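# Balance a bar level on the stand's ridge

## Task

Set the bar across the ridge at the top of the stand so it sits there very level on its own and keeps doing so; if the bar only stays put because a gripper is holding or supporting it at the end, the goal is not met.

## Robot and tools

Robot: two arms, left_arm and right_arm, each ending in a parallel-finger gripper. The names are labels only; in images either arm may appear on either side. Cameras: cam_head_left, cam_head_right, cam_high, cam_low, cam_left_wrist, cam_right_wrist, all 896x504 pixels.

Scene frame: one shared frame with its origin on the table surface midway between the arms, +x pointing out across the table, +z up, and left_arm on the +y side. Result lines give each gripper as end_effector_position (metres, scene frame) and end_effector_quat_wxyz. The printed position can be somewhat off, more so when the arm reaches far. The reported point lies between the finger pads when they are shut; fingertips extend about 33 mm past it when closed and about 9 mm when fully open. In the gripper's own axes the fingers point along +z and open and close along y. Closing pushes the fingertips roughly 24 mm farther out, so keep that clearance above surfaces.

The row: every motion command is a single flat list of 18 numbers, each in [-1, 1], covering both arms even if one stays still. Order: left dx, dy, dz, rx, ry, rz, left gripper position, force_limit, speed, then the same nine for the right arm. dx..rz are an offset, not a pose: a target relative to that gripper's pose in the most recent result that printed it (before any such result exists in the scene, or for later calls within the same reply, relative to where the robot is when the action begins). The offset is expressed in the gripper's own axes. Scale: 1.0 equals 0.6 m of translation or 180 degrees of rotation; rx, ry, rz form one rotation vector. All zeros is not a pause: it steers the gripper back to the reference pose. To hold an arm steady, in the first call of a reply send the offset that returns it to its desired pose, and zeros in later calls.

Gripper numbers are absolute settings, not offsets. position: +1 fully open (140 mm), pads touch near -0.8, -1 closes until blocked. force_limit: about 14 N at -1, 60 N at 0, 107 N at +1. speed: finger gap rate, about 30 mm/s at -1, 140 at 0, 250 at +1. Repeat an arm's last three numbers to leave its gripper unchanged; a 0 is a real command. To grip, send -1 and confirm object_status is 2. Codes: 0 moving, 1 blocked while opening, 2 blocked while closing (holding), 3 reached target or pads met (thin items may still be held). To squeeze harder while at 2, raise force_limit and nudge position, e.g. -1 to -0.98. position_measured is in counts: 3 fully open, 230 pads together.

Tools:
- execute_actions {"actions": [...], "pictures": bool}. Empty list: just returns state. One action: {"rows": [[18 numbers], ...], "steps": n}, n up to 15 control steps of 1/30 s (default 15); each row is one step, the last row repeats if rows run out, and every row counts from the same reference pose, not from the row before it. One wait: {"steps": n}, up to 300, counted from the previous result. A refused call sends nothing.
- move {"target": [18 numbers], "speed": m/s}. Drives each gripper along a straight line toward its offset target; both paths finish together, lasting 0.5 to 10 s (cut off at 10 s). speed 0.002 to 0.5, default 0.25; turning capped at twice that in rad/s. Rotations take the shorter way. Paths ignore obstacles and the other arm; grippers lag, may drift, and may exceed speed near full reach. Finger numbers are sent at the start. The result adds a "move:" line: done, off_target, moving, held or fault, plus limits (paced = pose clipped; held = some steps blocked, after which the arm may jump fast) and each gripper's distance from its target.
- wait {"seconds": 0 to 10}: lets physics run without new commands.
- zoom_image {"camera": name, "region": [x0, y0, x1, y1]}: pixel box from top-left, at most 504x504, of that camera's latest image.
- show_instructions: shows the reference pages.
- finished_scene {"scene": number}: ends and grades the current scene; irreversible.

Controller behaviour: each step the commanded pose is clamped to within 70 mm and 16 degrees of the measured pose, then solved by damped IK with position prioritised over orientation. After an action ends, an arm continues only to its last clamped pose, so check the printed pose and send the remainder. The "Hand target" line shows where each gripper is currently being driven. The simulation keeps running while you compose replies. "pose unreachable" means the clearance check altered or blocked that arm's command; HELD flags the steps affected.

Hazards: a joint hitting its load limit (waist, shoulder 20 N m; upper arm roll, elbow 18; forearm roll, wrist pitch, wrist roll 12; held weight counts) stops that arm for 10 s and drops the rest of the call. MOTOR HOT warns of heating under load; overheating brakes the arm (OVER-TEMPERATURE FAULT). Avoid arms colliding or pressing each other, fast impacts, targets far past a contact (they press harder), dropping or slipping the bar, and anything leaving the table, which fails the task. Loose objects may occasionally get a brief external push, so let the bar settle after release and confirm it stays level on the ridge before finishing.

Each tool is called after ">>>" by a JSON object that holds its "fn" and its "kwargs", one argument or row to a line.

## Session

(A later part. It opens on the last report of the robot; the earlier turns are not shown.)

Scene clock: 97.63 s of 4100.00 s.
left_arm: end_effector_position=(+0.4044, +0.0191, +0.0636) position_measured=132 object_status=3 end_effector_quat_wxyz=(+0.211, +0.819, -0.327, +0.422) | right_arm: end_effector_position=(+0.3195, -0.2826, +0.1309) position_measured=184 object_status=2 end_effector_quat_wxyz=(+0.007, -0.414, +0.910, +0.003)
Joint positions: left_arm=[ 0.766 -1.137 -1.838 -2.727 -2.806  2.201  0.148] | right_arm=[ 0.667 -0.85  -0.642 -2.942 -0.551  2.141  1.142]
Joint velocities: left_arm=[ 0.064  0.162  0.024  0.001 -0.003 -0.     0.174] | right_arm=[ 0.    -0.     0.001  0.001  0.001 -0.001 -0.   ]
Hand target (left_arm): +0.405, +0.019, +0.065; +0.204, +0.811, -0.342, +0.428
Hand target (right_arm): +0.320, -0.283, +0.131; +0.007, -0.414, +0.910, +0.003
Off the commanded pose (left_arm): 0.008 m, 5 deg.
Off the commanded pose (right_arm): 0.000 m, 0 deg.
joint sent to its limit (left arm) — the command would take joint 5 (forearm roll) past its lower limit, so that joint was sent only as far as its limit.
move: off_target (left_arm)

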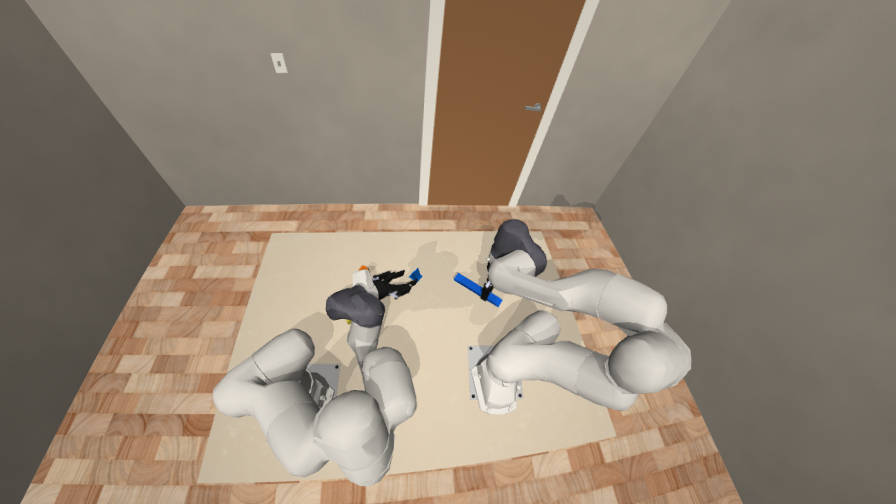

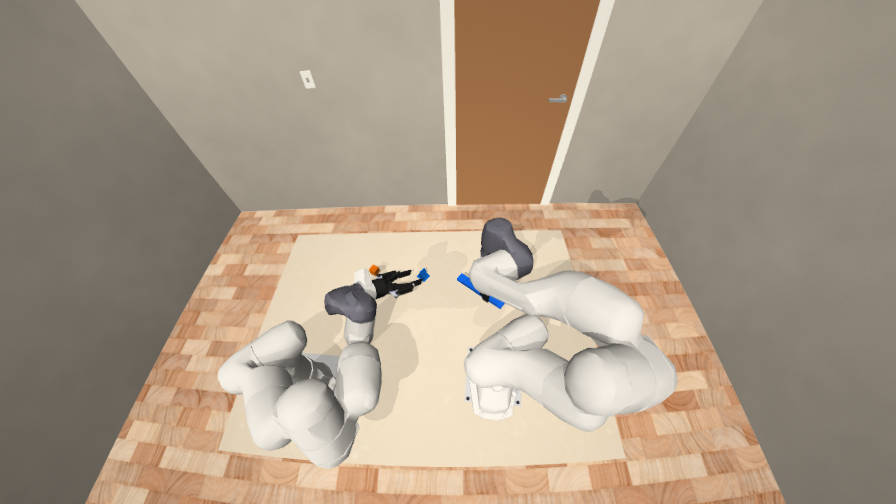

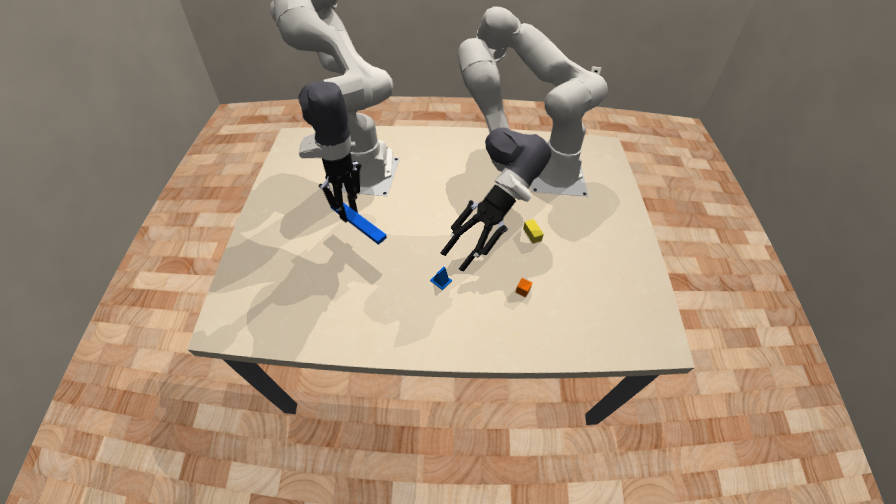

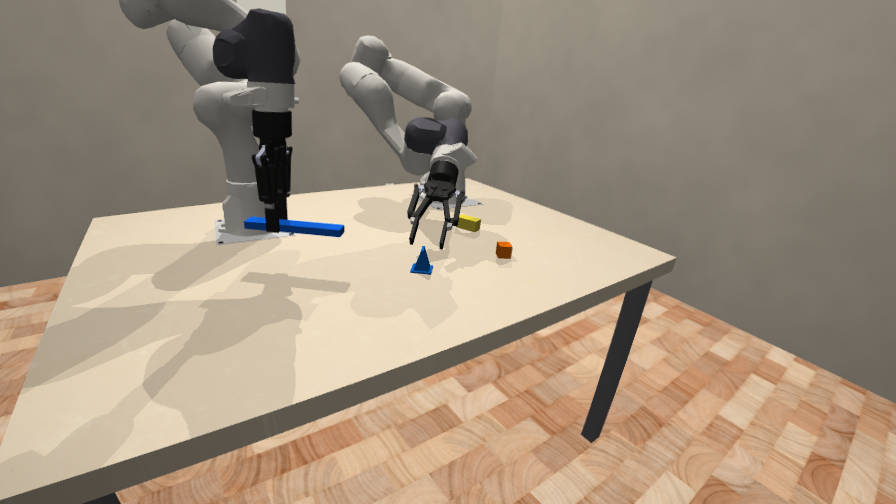

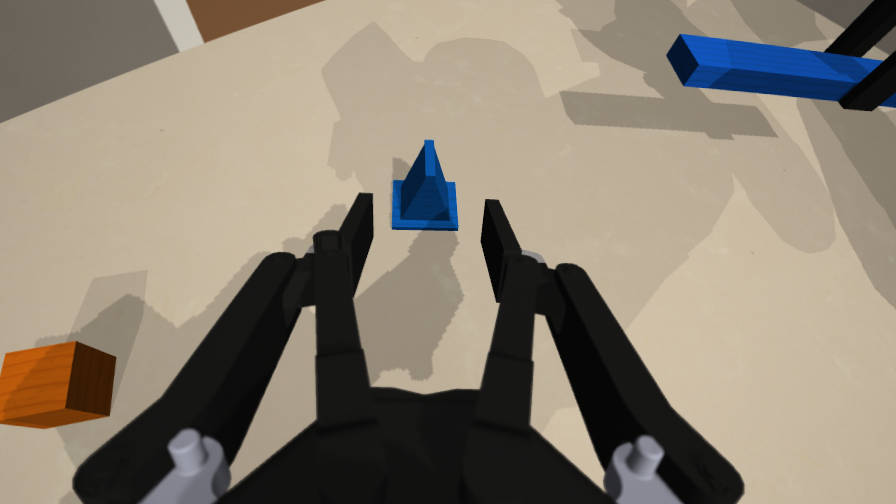

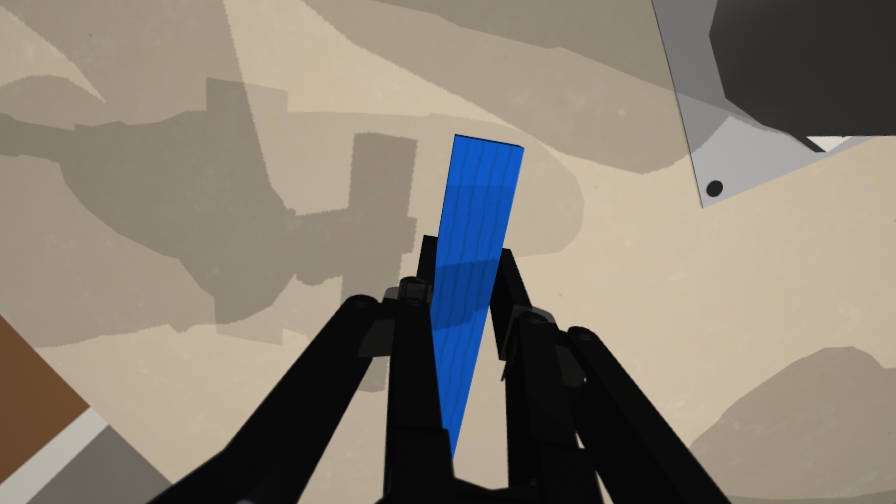

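>>> {"fn": "move", "kwargs": {
  "target": [0,0,0,0,0,0,-0.03,-0.3,-0.6, -0.389,0.11,0.043,0,0,0.025,-1,-0.3,0],
  "speed": 0.15
}}

Scene clock: 103.40 s of 4100.00 s.
left_arm: end_effector_position=(+0.4042, +0.0188, +0.0641) position_measured=132 object_status=3 end_effector_quat_wxyz=(+0.211, +0.818, -0.328, +0.423) | right_arm: end_effector_position=(+0.4225, -0.0623, +0.1009) position_measured=184 object_status=2 end_effector_quat_wxyz=(+0.005, -0.380, +0.925, +0.001)
Joint positions: left_arm=[ 0.778 -1.097 -1.833 -2.725 -2.806  2.212  0.192] | right_arm=[ 1.155 -0.108 -0.547 -2.522 -0.087  2.438  1.369]
Joint velocities: left_arm=[ 0.     0.002 -0.     0.001 -0.001  0.001  0.   ] | right_arm=[-0.002  0.002  0.     0.002  0.014  0.002  0.001]
Hand target (left_arm): +0.405, +0.019, +0.064; +0.211, +0.819, -0.326, +0.423
Hand target (right_arm): +0.424, -0.060, +0.102; +0.007, -0.377, +0.926, +0.002
Off the commanded pose (left_arm): 0.001 m, 0 deg.
Off the commanded pose (right_arm): 0.008 m, 0 deg.
After step 90, 0.67 s passed at rest.
move: off_target (right_arm)

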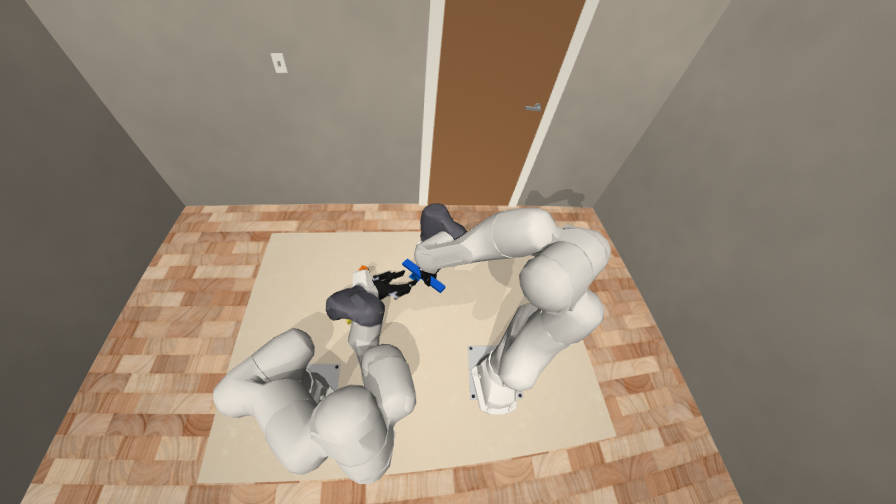

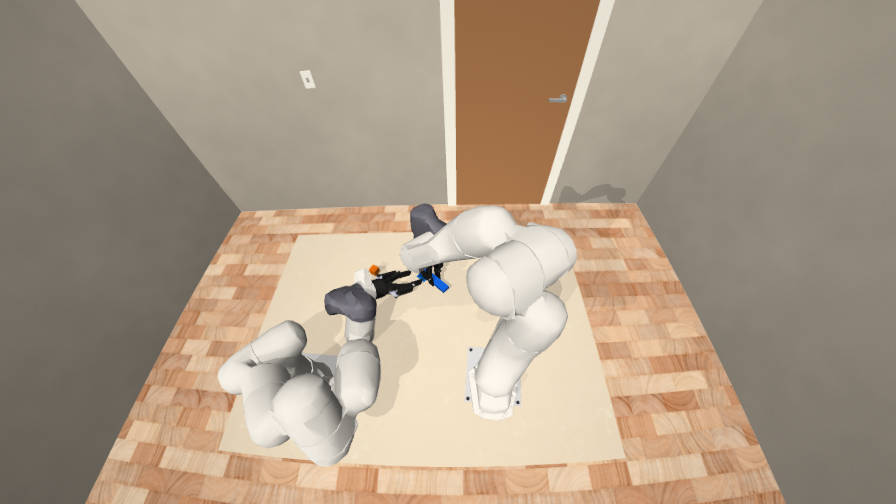

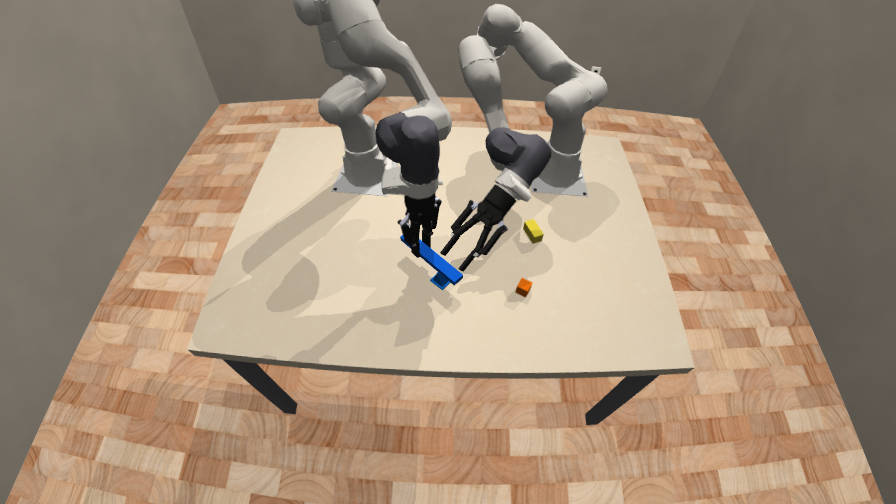

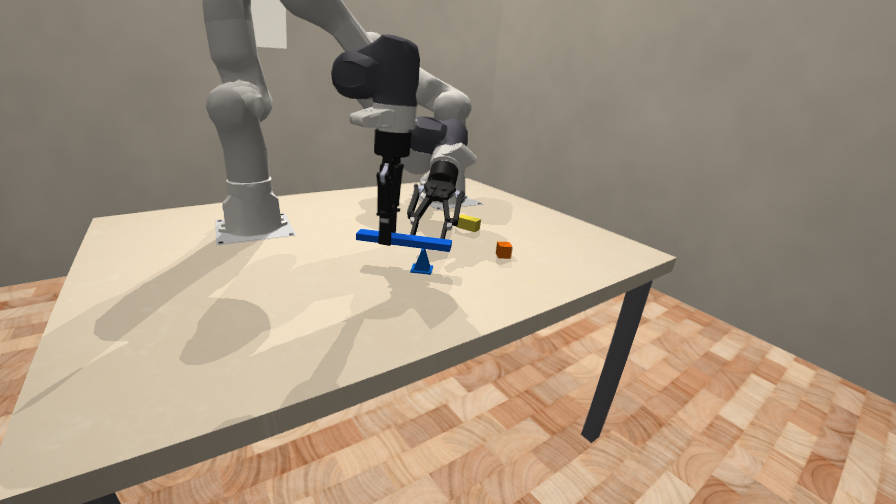

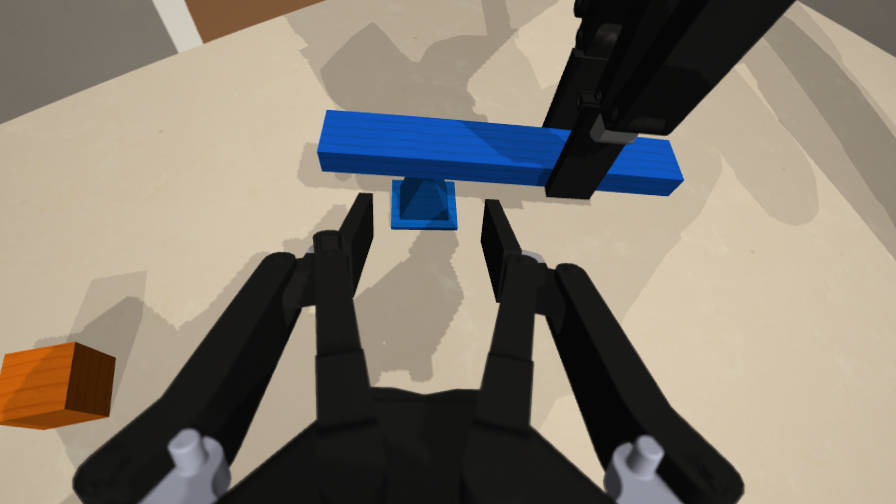

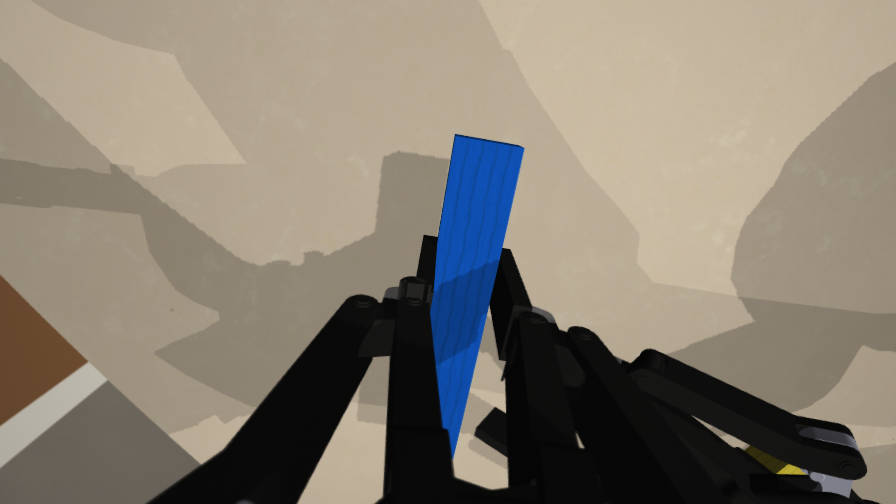

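>>> {"fn": "move", "kwargs": {
  "target": [0,0,0,0,0,0,-0.4,-0.3,-0.6, -0.062,0,0.015,0,0,-0.028,-1,-0.3,0],
  "speed": 0.05
}}

Scene clock: 113.00 s of 4100.00 s.
left_arm: end_effector_position=(+0.4043, +0.0187, +0.0641) position_measured=179 object_status=3 end_effector_quat_wxyz=(+0.211, +0.818, -0.328, +0.423) | right_arm: end_effector_position=(+0.4535, -0.0354, +0.0965) position_measured=184 object_status=2 end_effector_quat_wxyz=(+0.012, -0.413, +0.911, +0.001)
Joint positions: left_arm=[ 0.778 -1.097 -1.833 -2.725 -2.806  2.213  0.192] | right_arm=[ 1.175  0.018 -0.545 -2.408  0.013  2.448  1.242]
Joint velocities: left_arm=[-0.001 -0.    -0.001 -0.001 -0.     0.    -0.   ] | right_arm=[-0.001  0.003  0.     0.002  0.004  0.003 -0.036]
Hand target (left_arm): +0.404, +0.019, +0.064; +0.211, +0.818, -0.328, +0.423
Hand target (right_arm): +0.449, -0.036, +0.092; +0.006, -0.421, +0.907, -0.001
Off the commanded pose (left_arm): 0.000 m, 0 deg.
Off the commanded pose (right_arm): 0.006 m, 1 deg.
After step 90, 5.23 s passed at rest.
move: off_target (right_arm)

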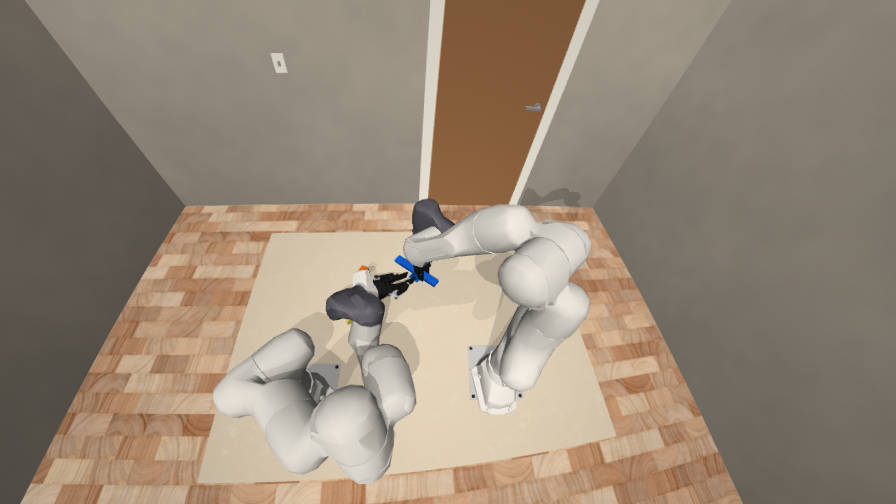

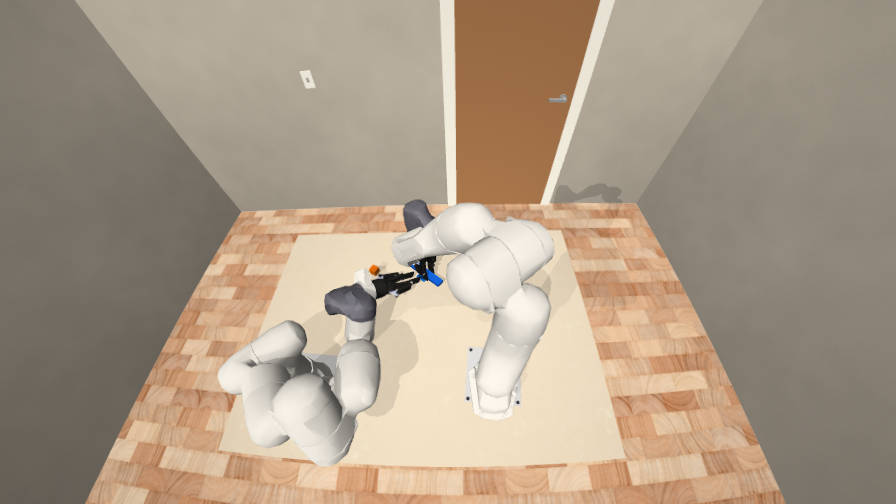

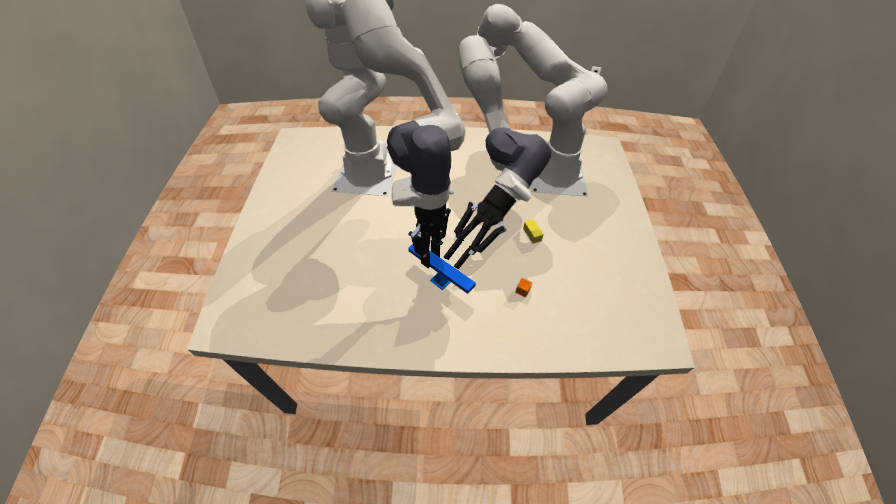

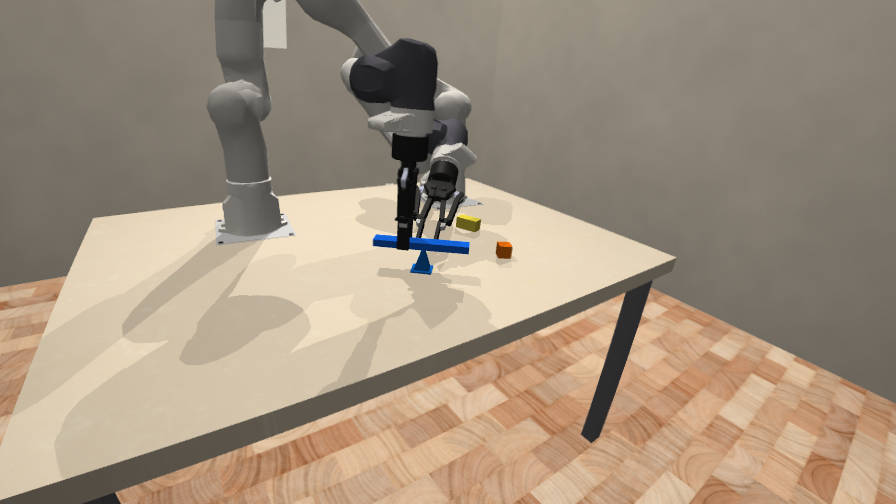

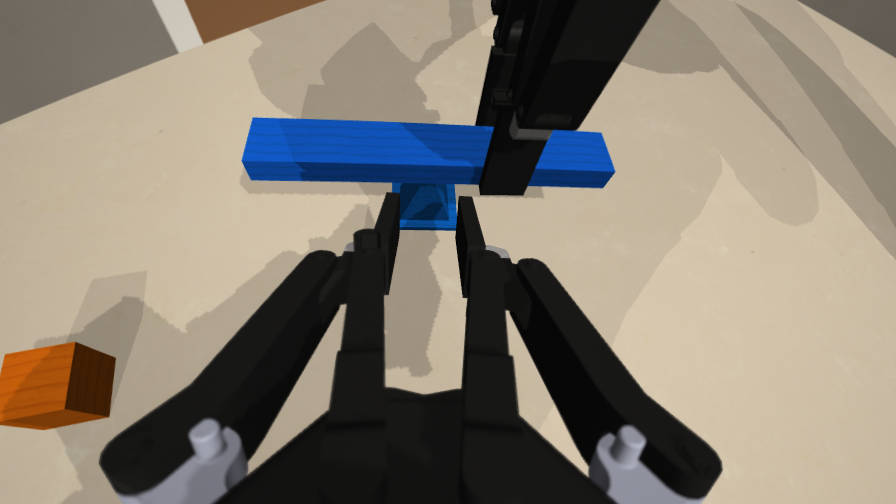

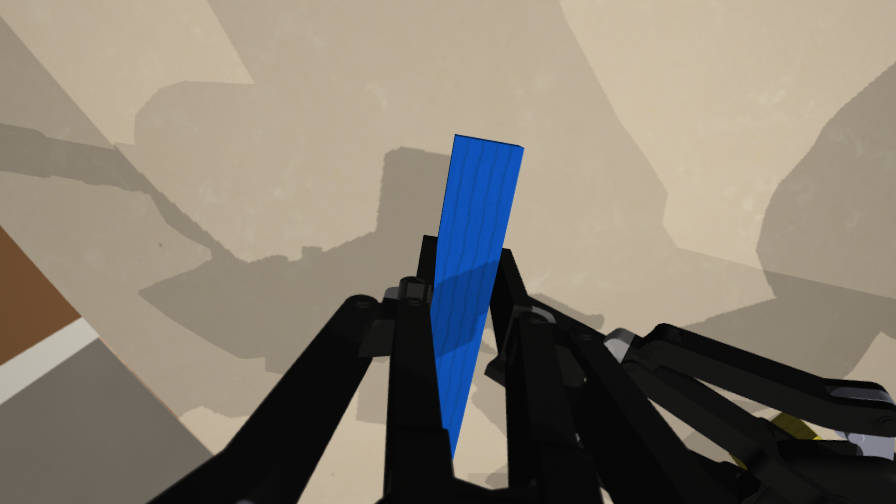

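>>> {"fn": "execute_actions", "kwargs": {
  "actions": []
}}

>>> {"fn": "zoom_image", "kwargs": {
  "camera": "cam_low",
  "region": [360,190,500,290]
}}

>>> {"fn": "zoom_image", "kwargs": {
  "camera": "cam_high",
  "region": [380,210,520,310]
}}

Scene clock: 115.27 s of 4100.00 s.
left_arm: end_effector_position=(+0.4043, +0.0187, +0.0641) position_measured=179 object_status=3 end_effector_quat_wxyz=(+0.211, +0.818, -0.328, +0.423) | right_arm: end_effector_position=(+0.4537, -0.0352, +0.0965) position_measured=184 object_status=2 end_effector_quat_wxyz=(+0.013, -0.417, +0.909, +0.001)
Joint positions: left_arm=[ 0.778 -1.097 -1.833 -2.725 -2.806  2.213  0.192] | right_arm=[ 1.175  0.019 -0.545 -2.408  0.013  2.449  1.232]
Joint velocities: left_arm=[-0.001 -0.001  0.     0.001 -0.002  0.001 -0.   ] | right_arm=[ 0.001 -0.001 -0.     0.     0.    -0.002  0.001]
Hand target (left_arm): +0.404, +0.019, +0.064; +0.211, +0.818, -0.328, +0.423
Hand target (right_arm): +0.449, -0.036, +0.092; +0.006, -0.421, +0.907, -0.001
Off the commanded pose (left_arm): 0.000 m, 0 deg.
Off the commanded pose (right_arm): 0.006 m, 1 deg.
Steps of this call (steps 1 to 68: nothing new was sent). Readings (end_effector_position | what the end effector reports):
1: left_arm (+0.4043, +0.0187, +0.0641) | right_arm (+0.4535, -0.0354, +0.0965) | left_arm position_measured=179 object_status=3 | right_arm position_measured=184 object_status=2
2: left_arm (+0.4043, +0.0187, +0.0641) | right_arm (+0.4535, -0.0353, +0.0965) | left_arm position_measured=179 object_status=3 | right_arm position_measured=184 object_status=2
4: left_arm (+0.4043, +0.0187, +0.0641) | right_arm (+0.4536, -0.0353, +0.0965) | left_arm position_measured=179 object_status=3 | right_arm position_measured=184 object_status=2
8: left_arm (+0.4043, +0.0187, +0.0641) | right_arm (+0.4536, -0.0353, +0.0965) | left_arm position_measured=179 object_status=3 | right_arm position_measured=184 object_status=2
68: the state above

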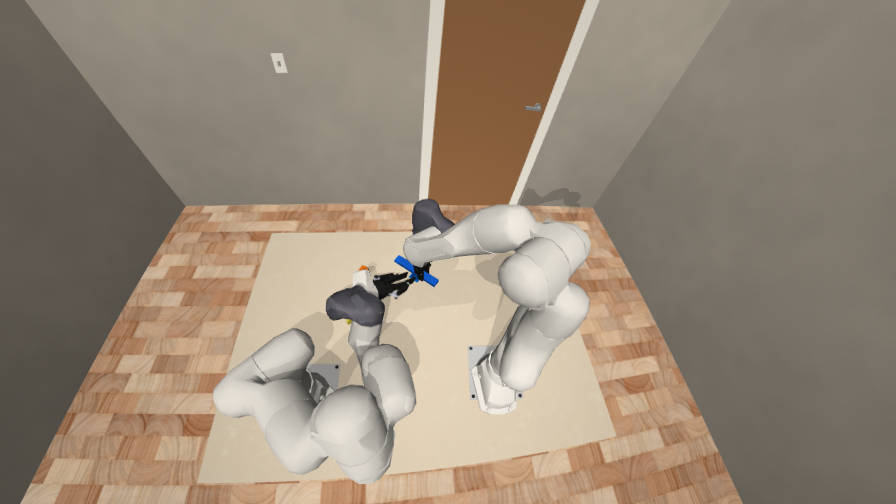

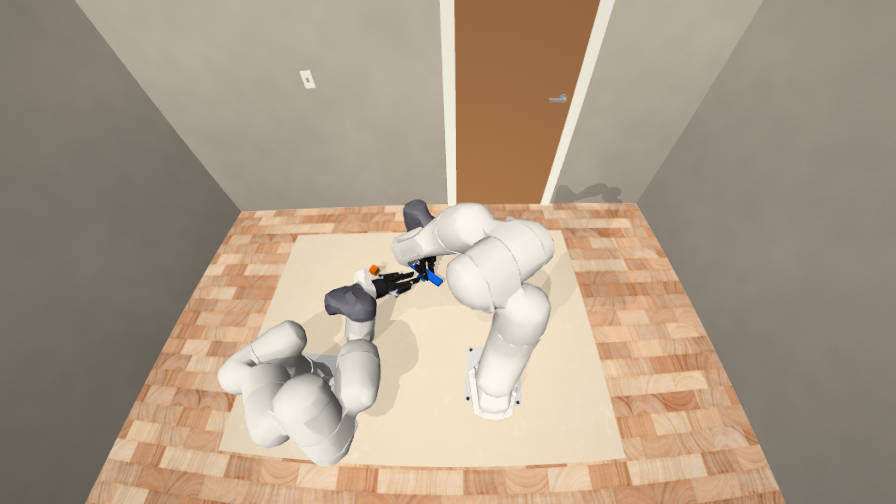

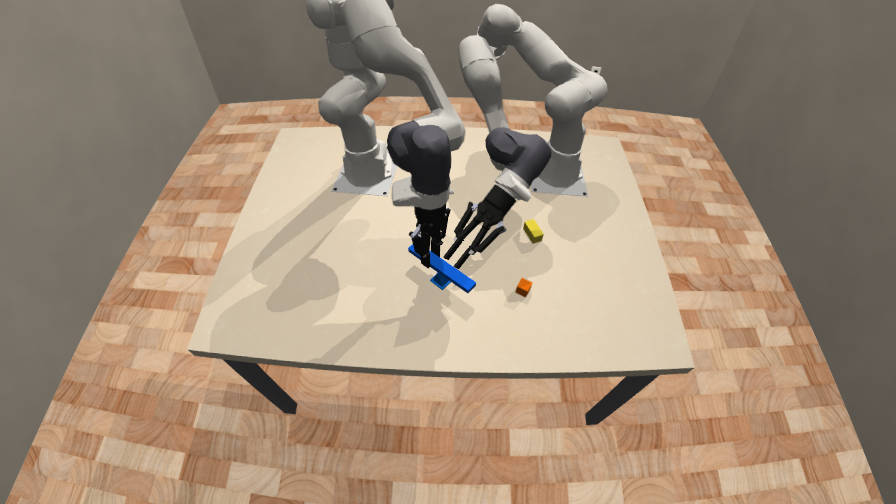

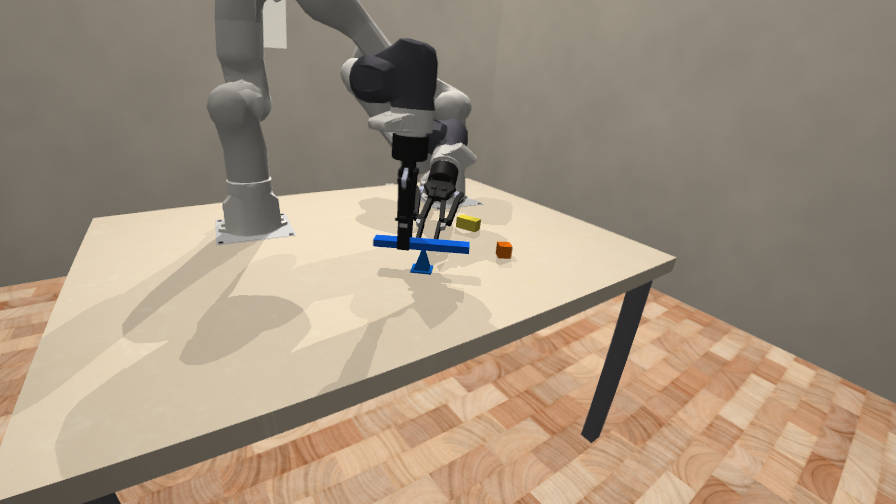

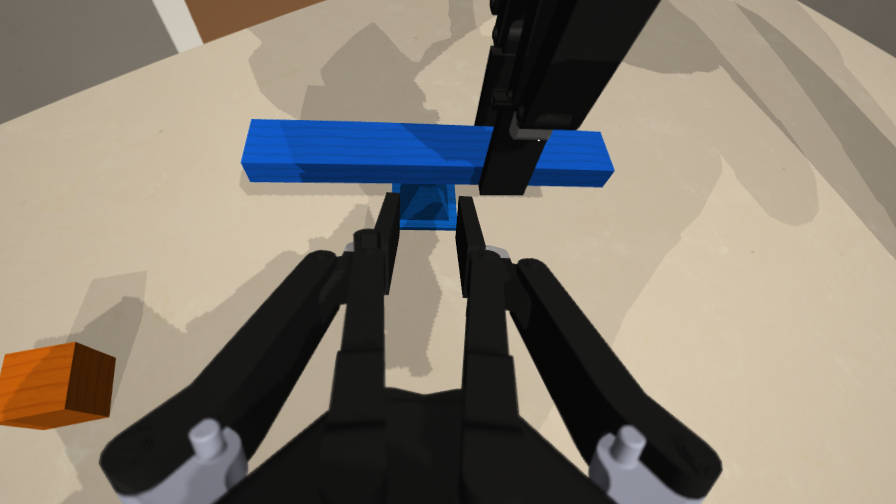

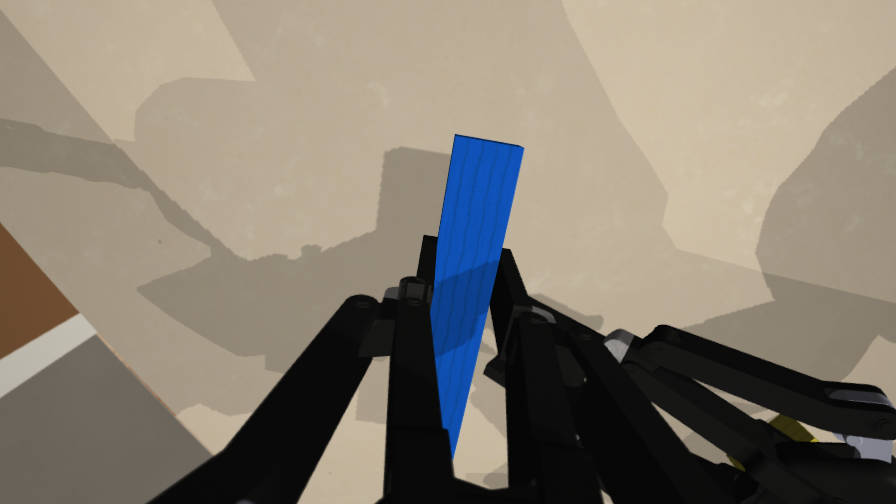

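Region (360, 190, 500, 290) of cam_low's 896x504 image, scaled by 3.600, with more detail than that image has; it fills the top 360 rows of this view, and the rest is white.

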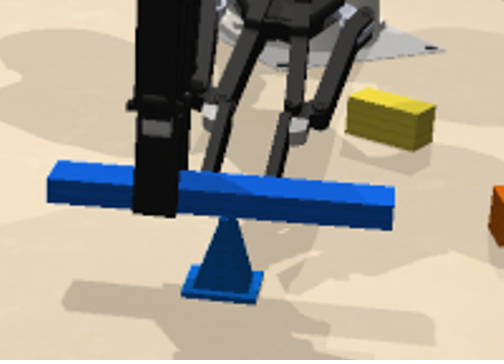

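Region (380, 210, 520, 310) of cam_high's 896x504 image, scaled by 3.600, with more detail than that image has; it fills the top 360 rows of this view, and the rest is white.

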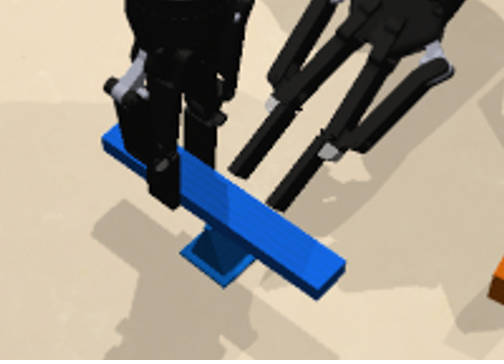

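>>> {"fn": "move", "kwargs": {
  "target": [-0.004,0,0.085,0,0,0,-0.4,-0.3,-0.6, 0,0,0,0,0,0,-1,-0.3,0],
  "speed": 0.03
}}

>>> {"fn": "zoom_image", "kwargs": {
  "camera": "cam_low",
  "region": [360,190,500,290]
}}

Scene clock: 121.80 s of 4100.00 s.
left_arm: end_effector_position=(+0.4342, -0.0111, +0.0379) position_measured=179 object_status=3 end_effector_quat_wxyz=(+0.215, +0.822, -0.324, +0.417) | right_arm: end_effector_position=(+0.4539, -0.0351, +0.0967) position_measured=184 object_status=2 end_effector_quat_wxyz=(+0.013, -0.417, +0.909, +0.001)
Joint positions: left_arm=[ 0.977 -1.045 -1.93  -2.564 -2.807  2.249  0.272] | right_arm=[ 1.175  0.018 -0.545 -2.408  0.013  2.449  1.232]
Joint velocities: left_arm=[ 0.026  0.049 -0.007  0.009 -0.001  0.015  0.054] | right_arm=[-0.     0.    -0.001  0.     0.    -0.001  0.   ]
Hand target (left_arm): +0.434, -0.012, +0.037; +0.212, +0.820, -0.330, +0.418
Hand target (right_arm): +0.454, -0.035, +0.096; +0.013, -0.417, +0.909, +0.001
Off the commanded pose (left_arm): 0.005 m, 1 deg.
Off the commanded pose (right_arm): 0.000 m, 0 deg.
joint sent to its limit (left arm) — the command would take joint 5 (forearm roll) past its lower limit, so that joint was sent only as far as its limit.
After step 90, 1.57 s passed at rest.
move: off_target (left_arm)

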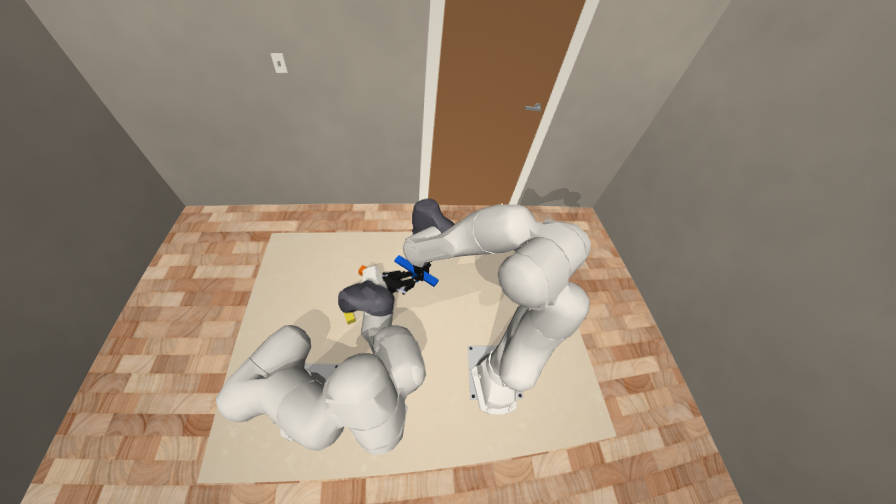

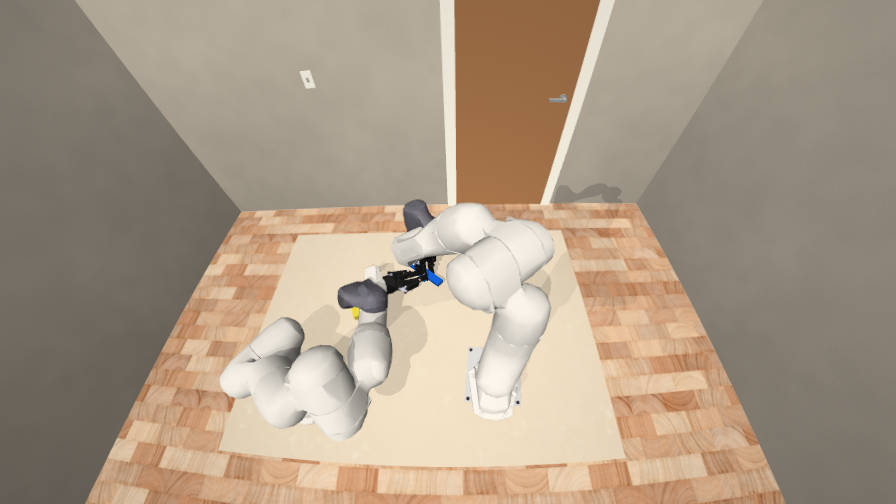

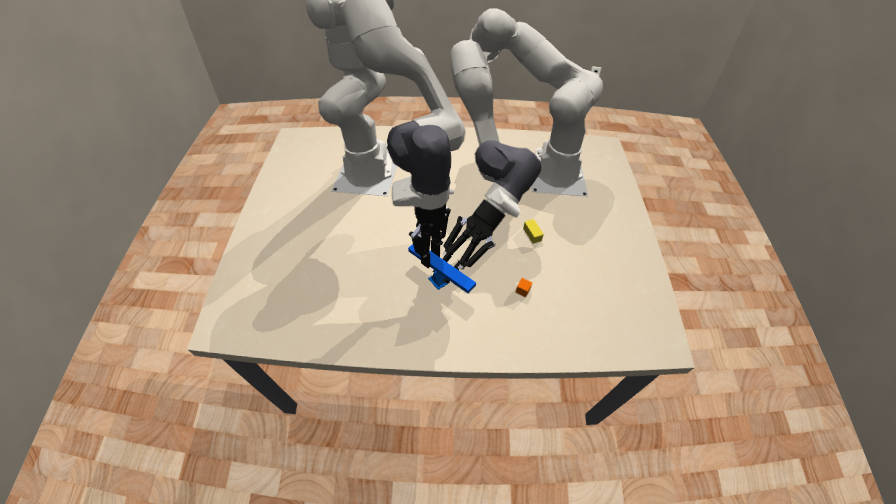

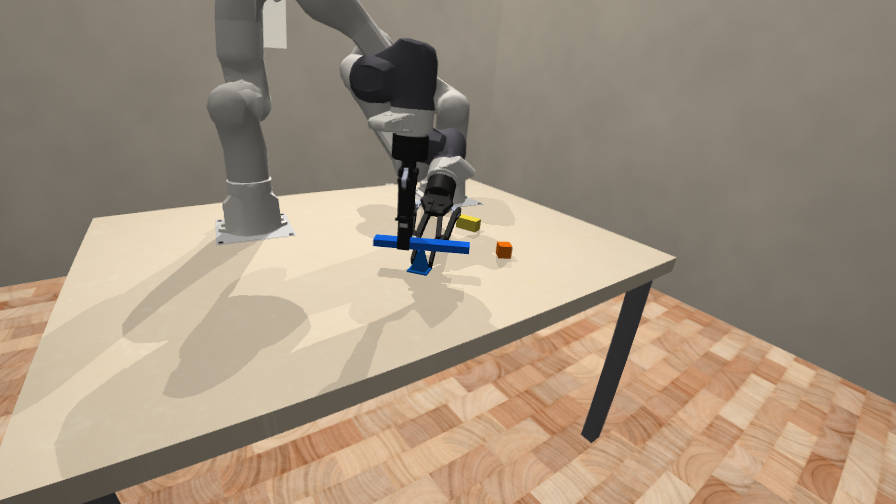

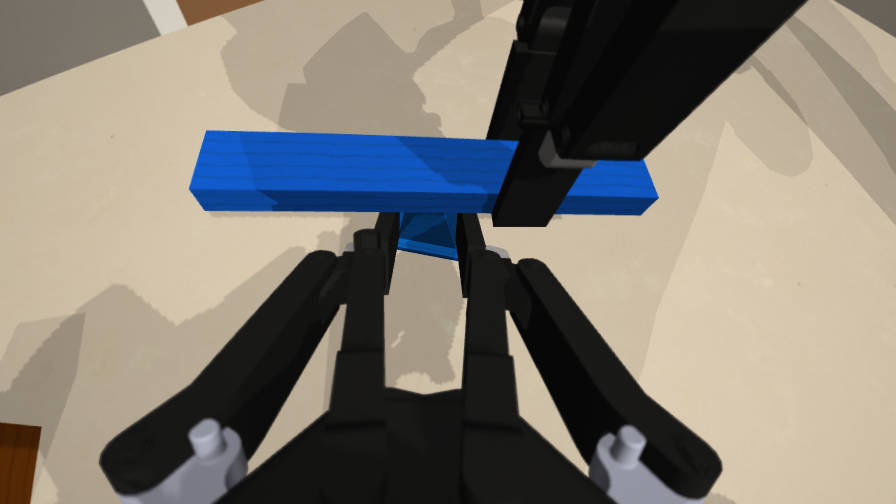

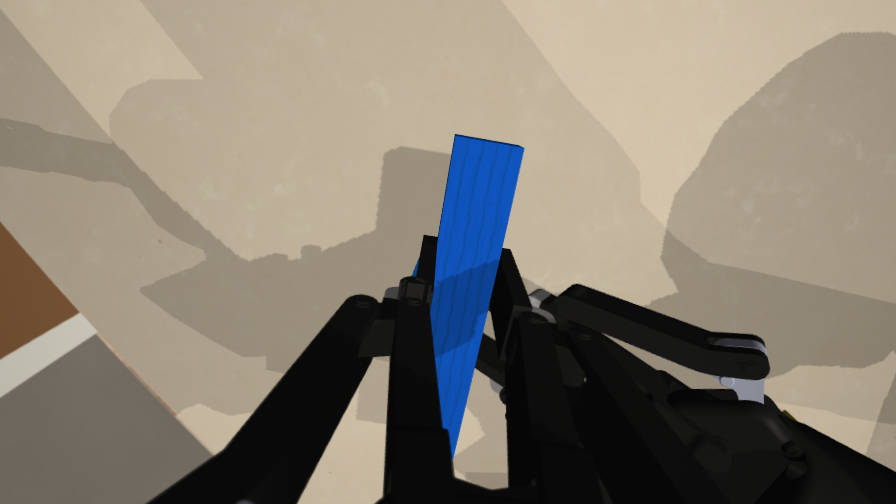

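Region (360, 190, 500, 290) of cam_low's 896x504 image, scaled by 3.600, with more detail than that image has; it fills the top 360 rows of this view, and the rest is white.

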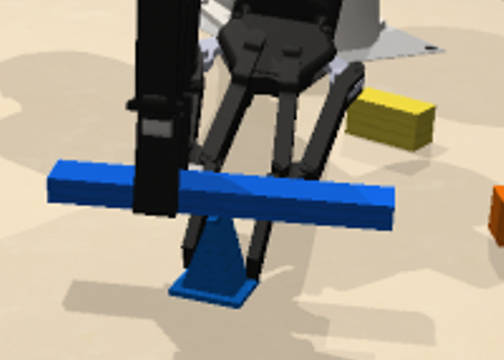

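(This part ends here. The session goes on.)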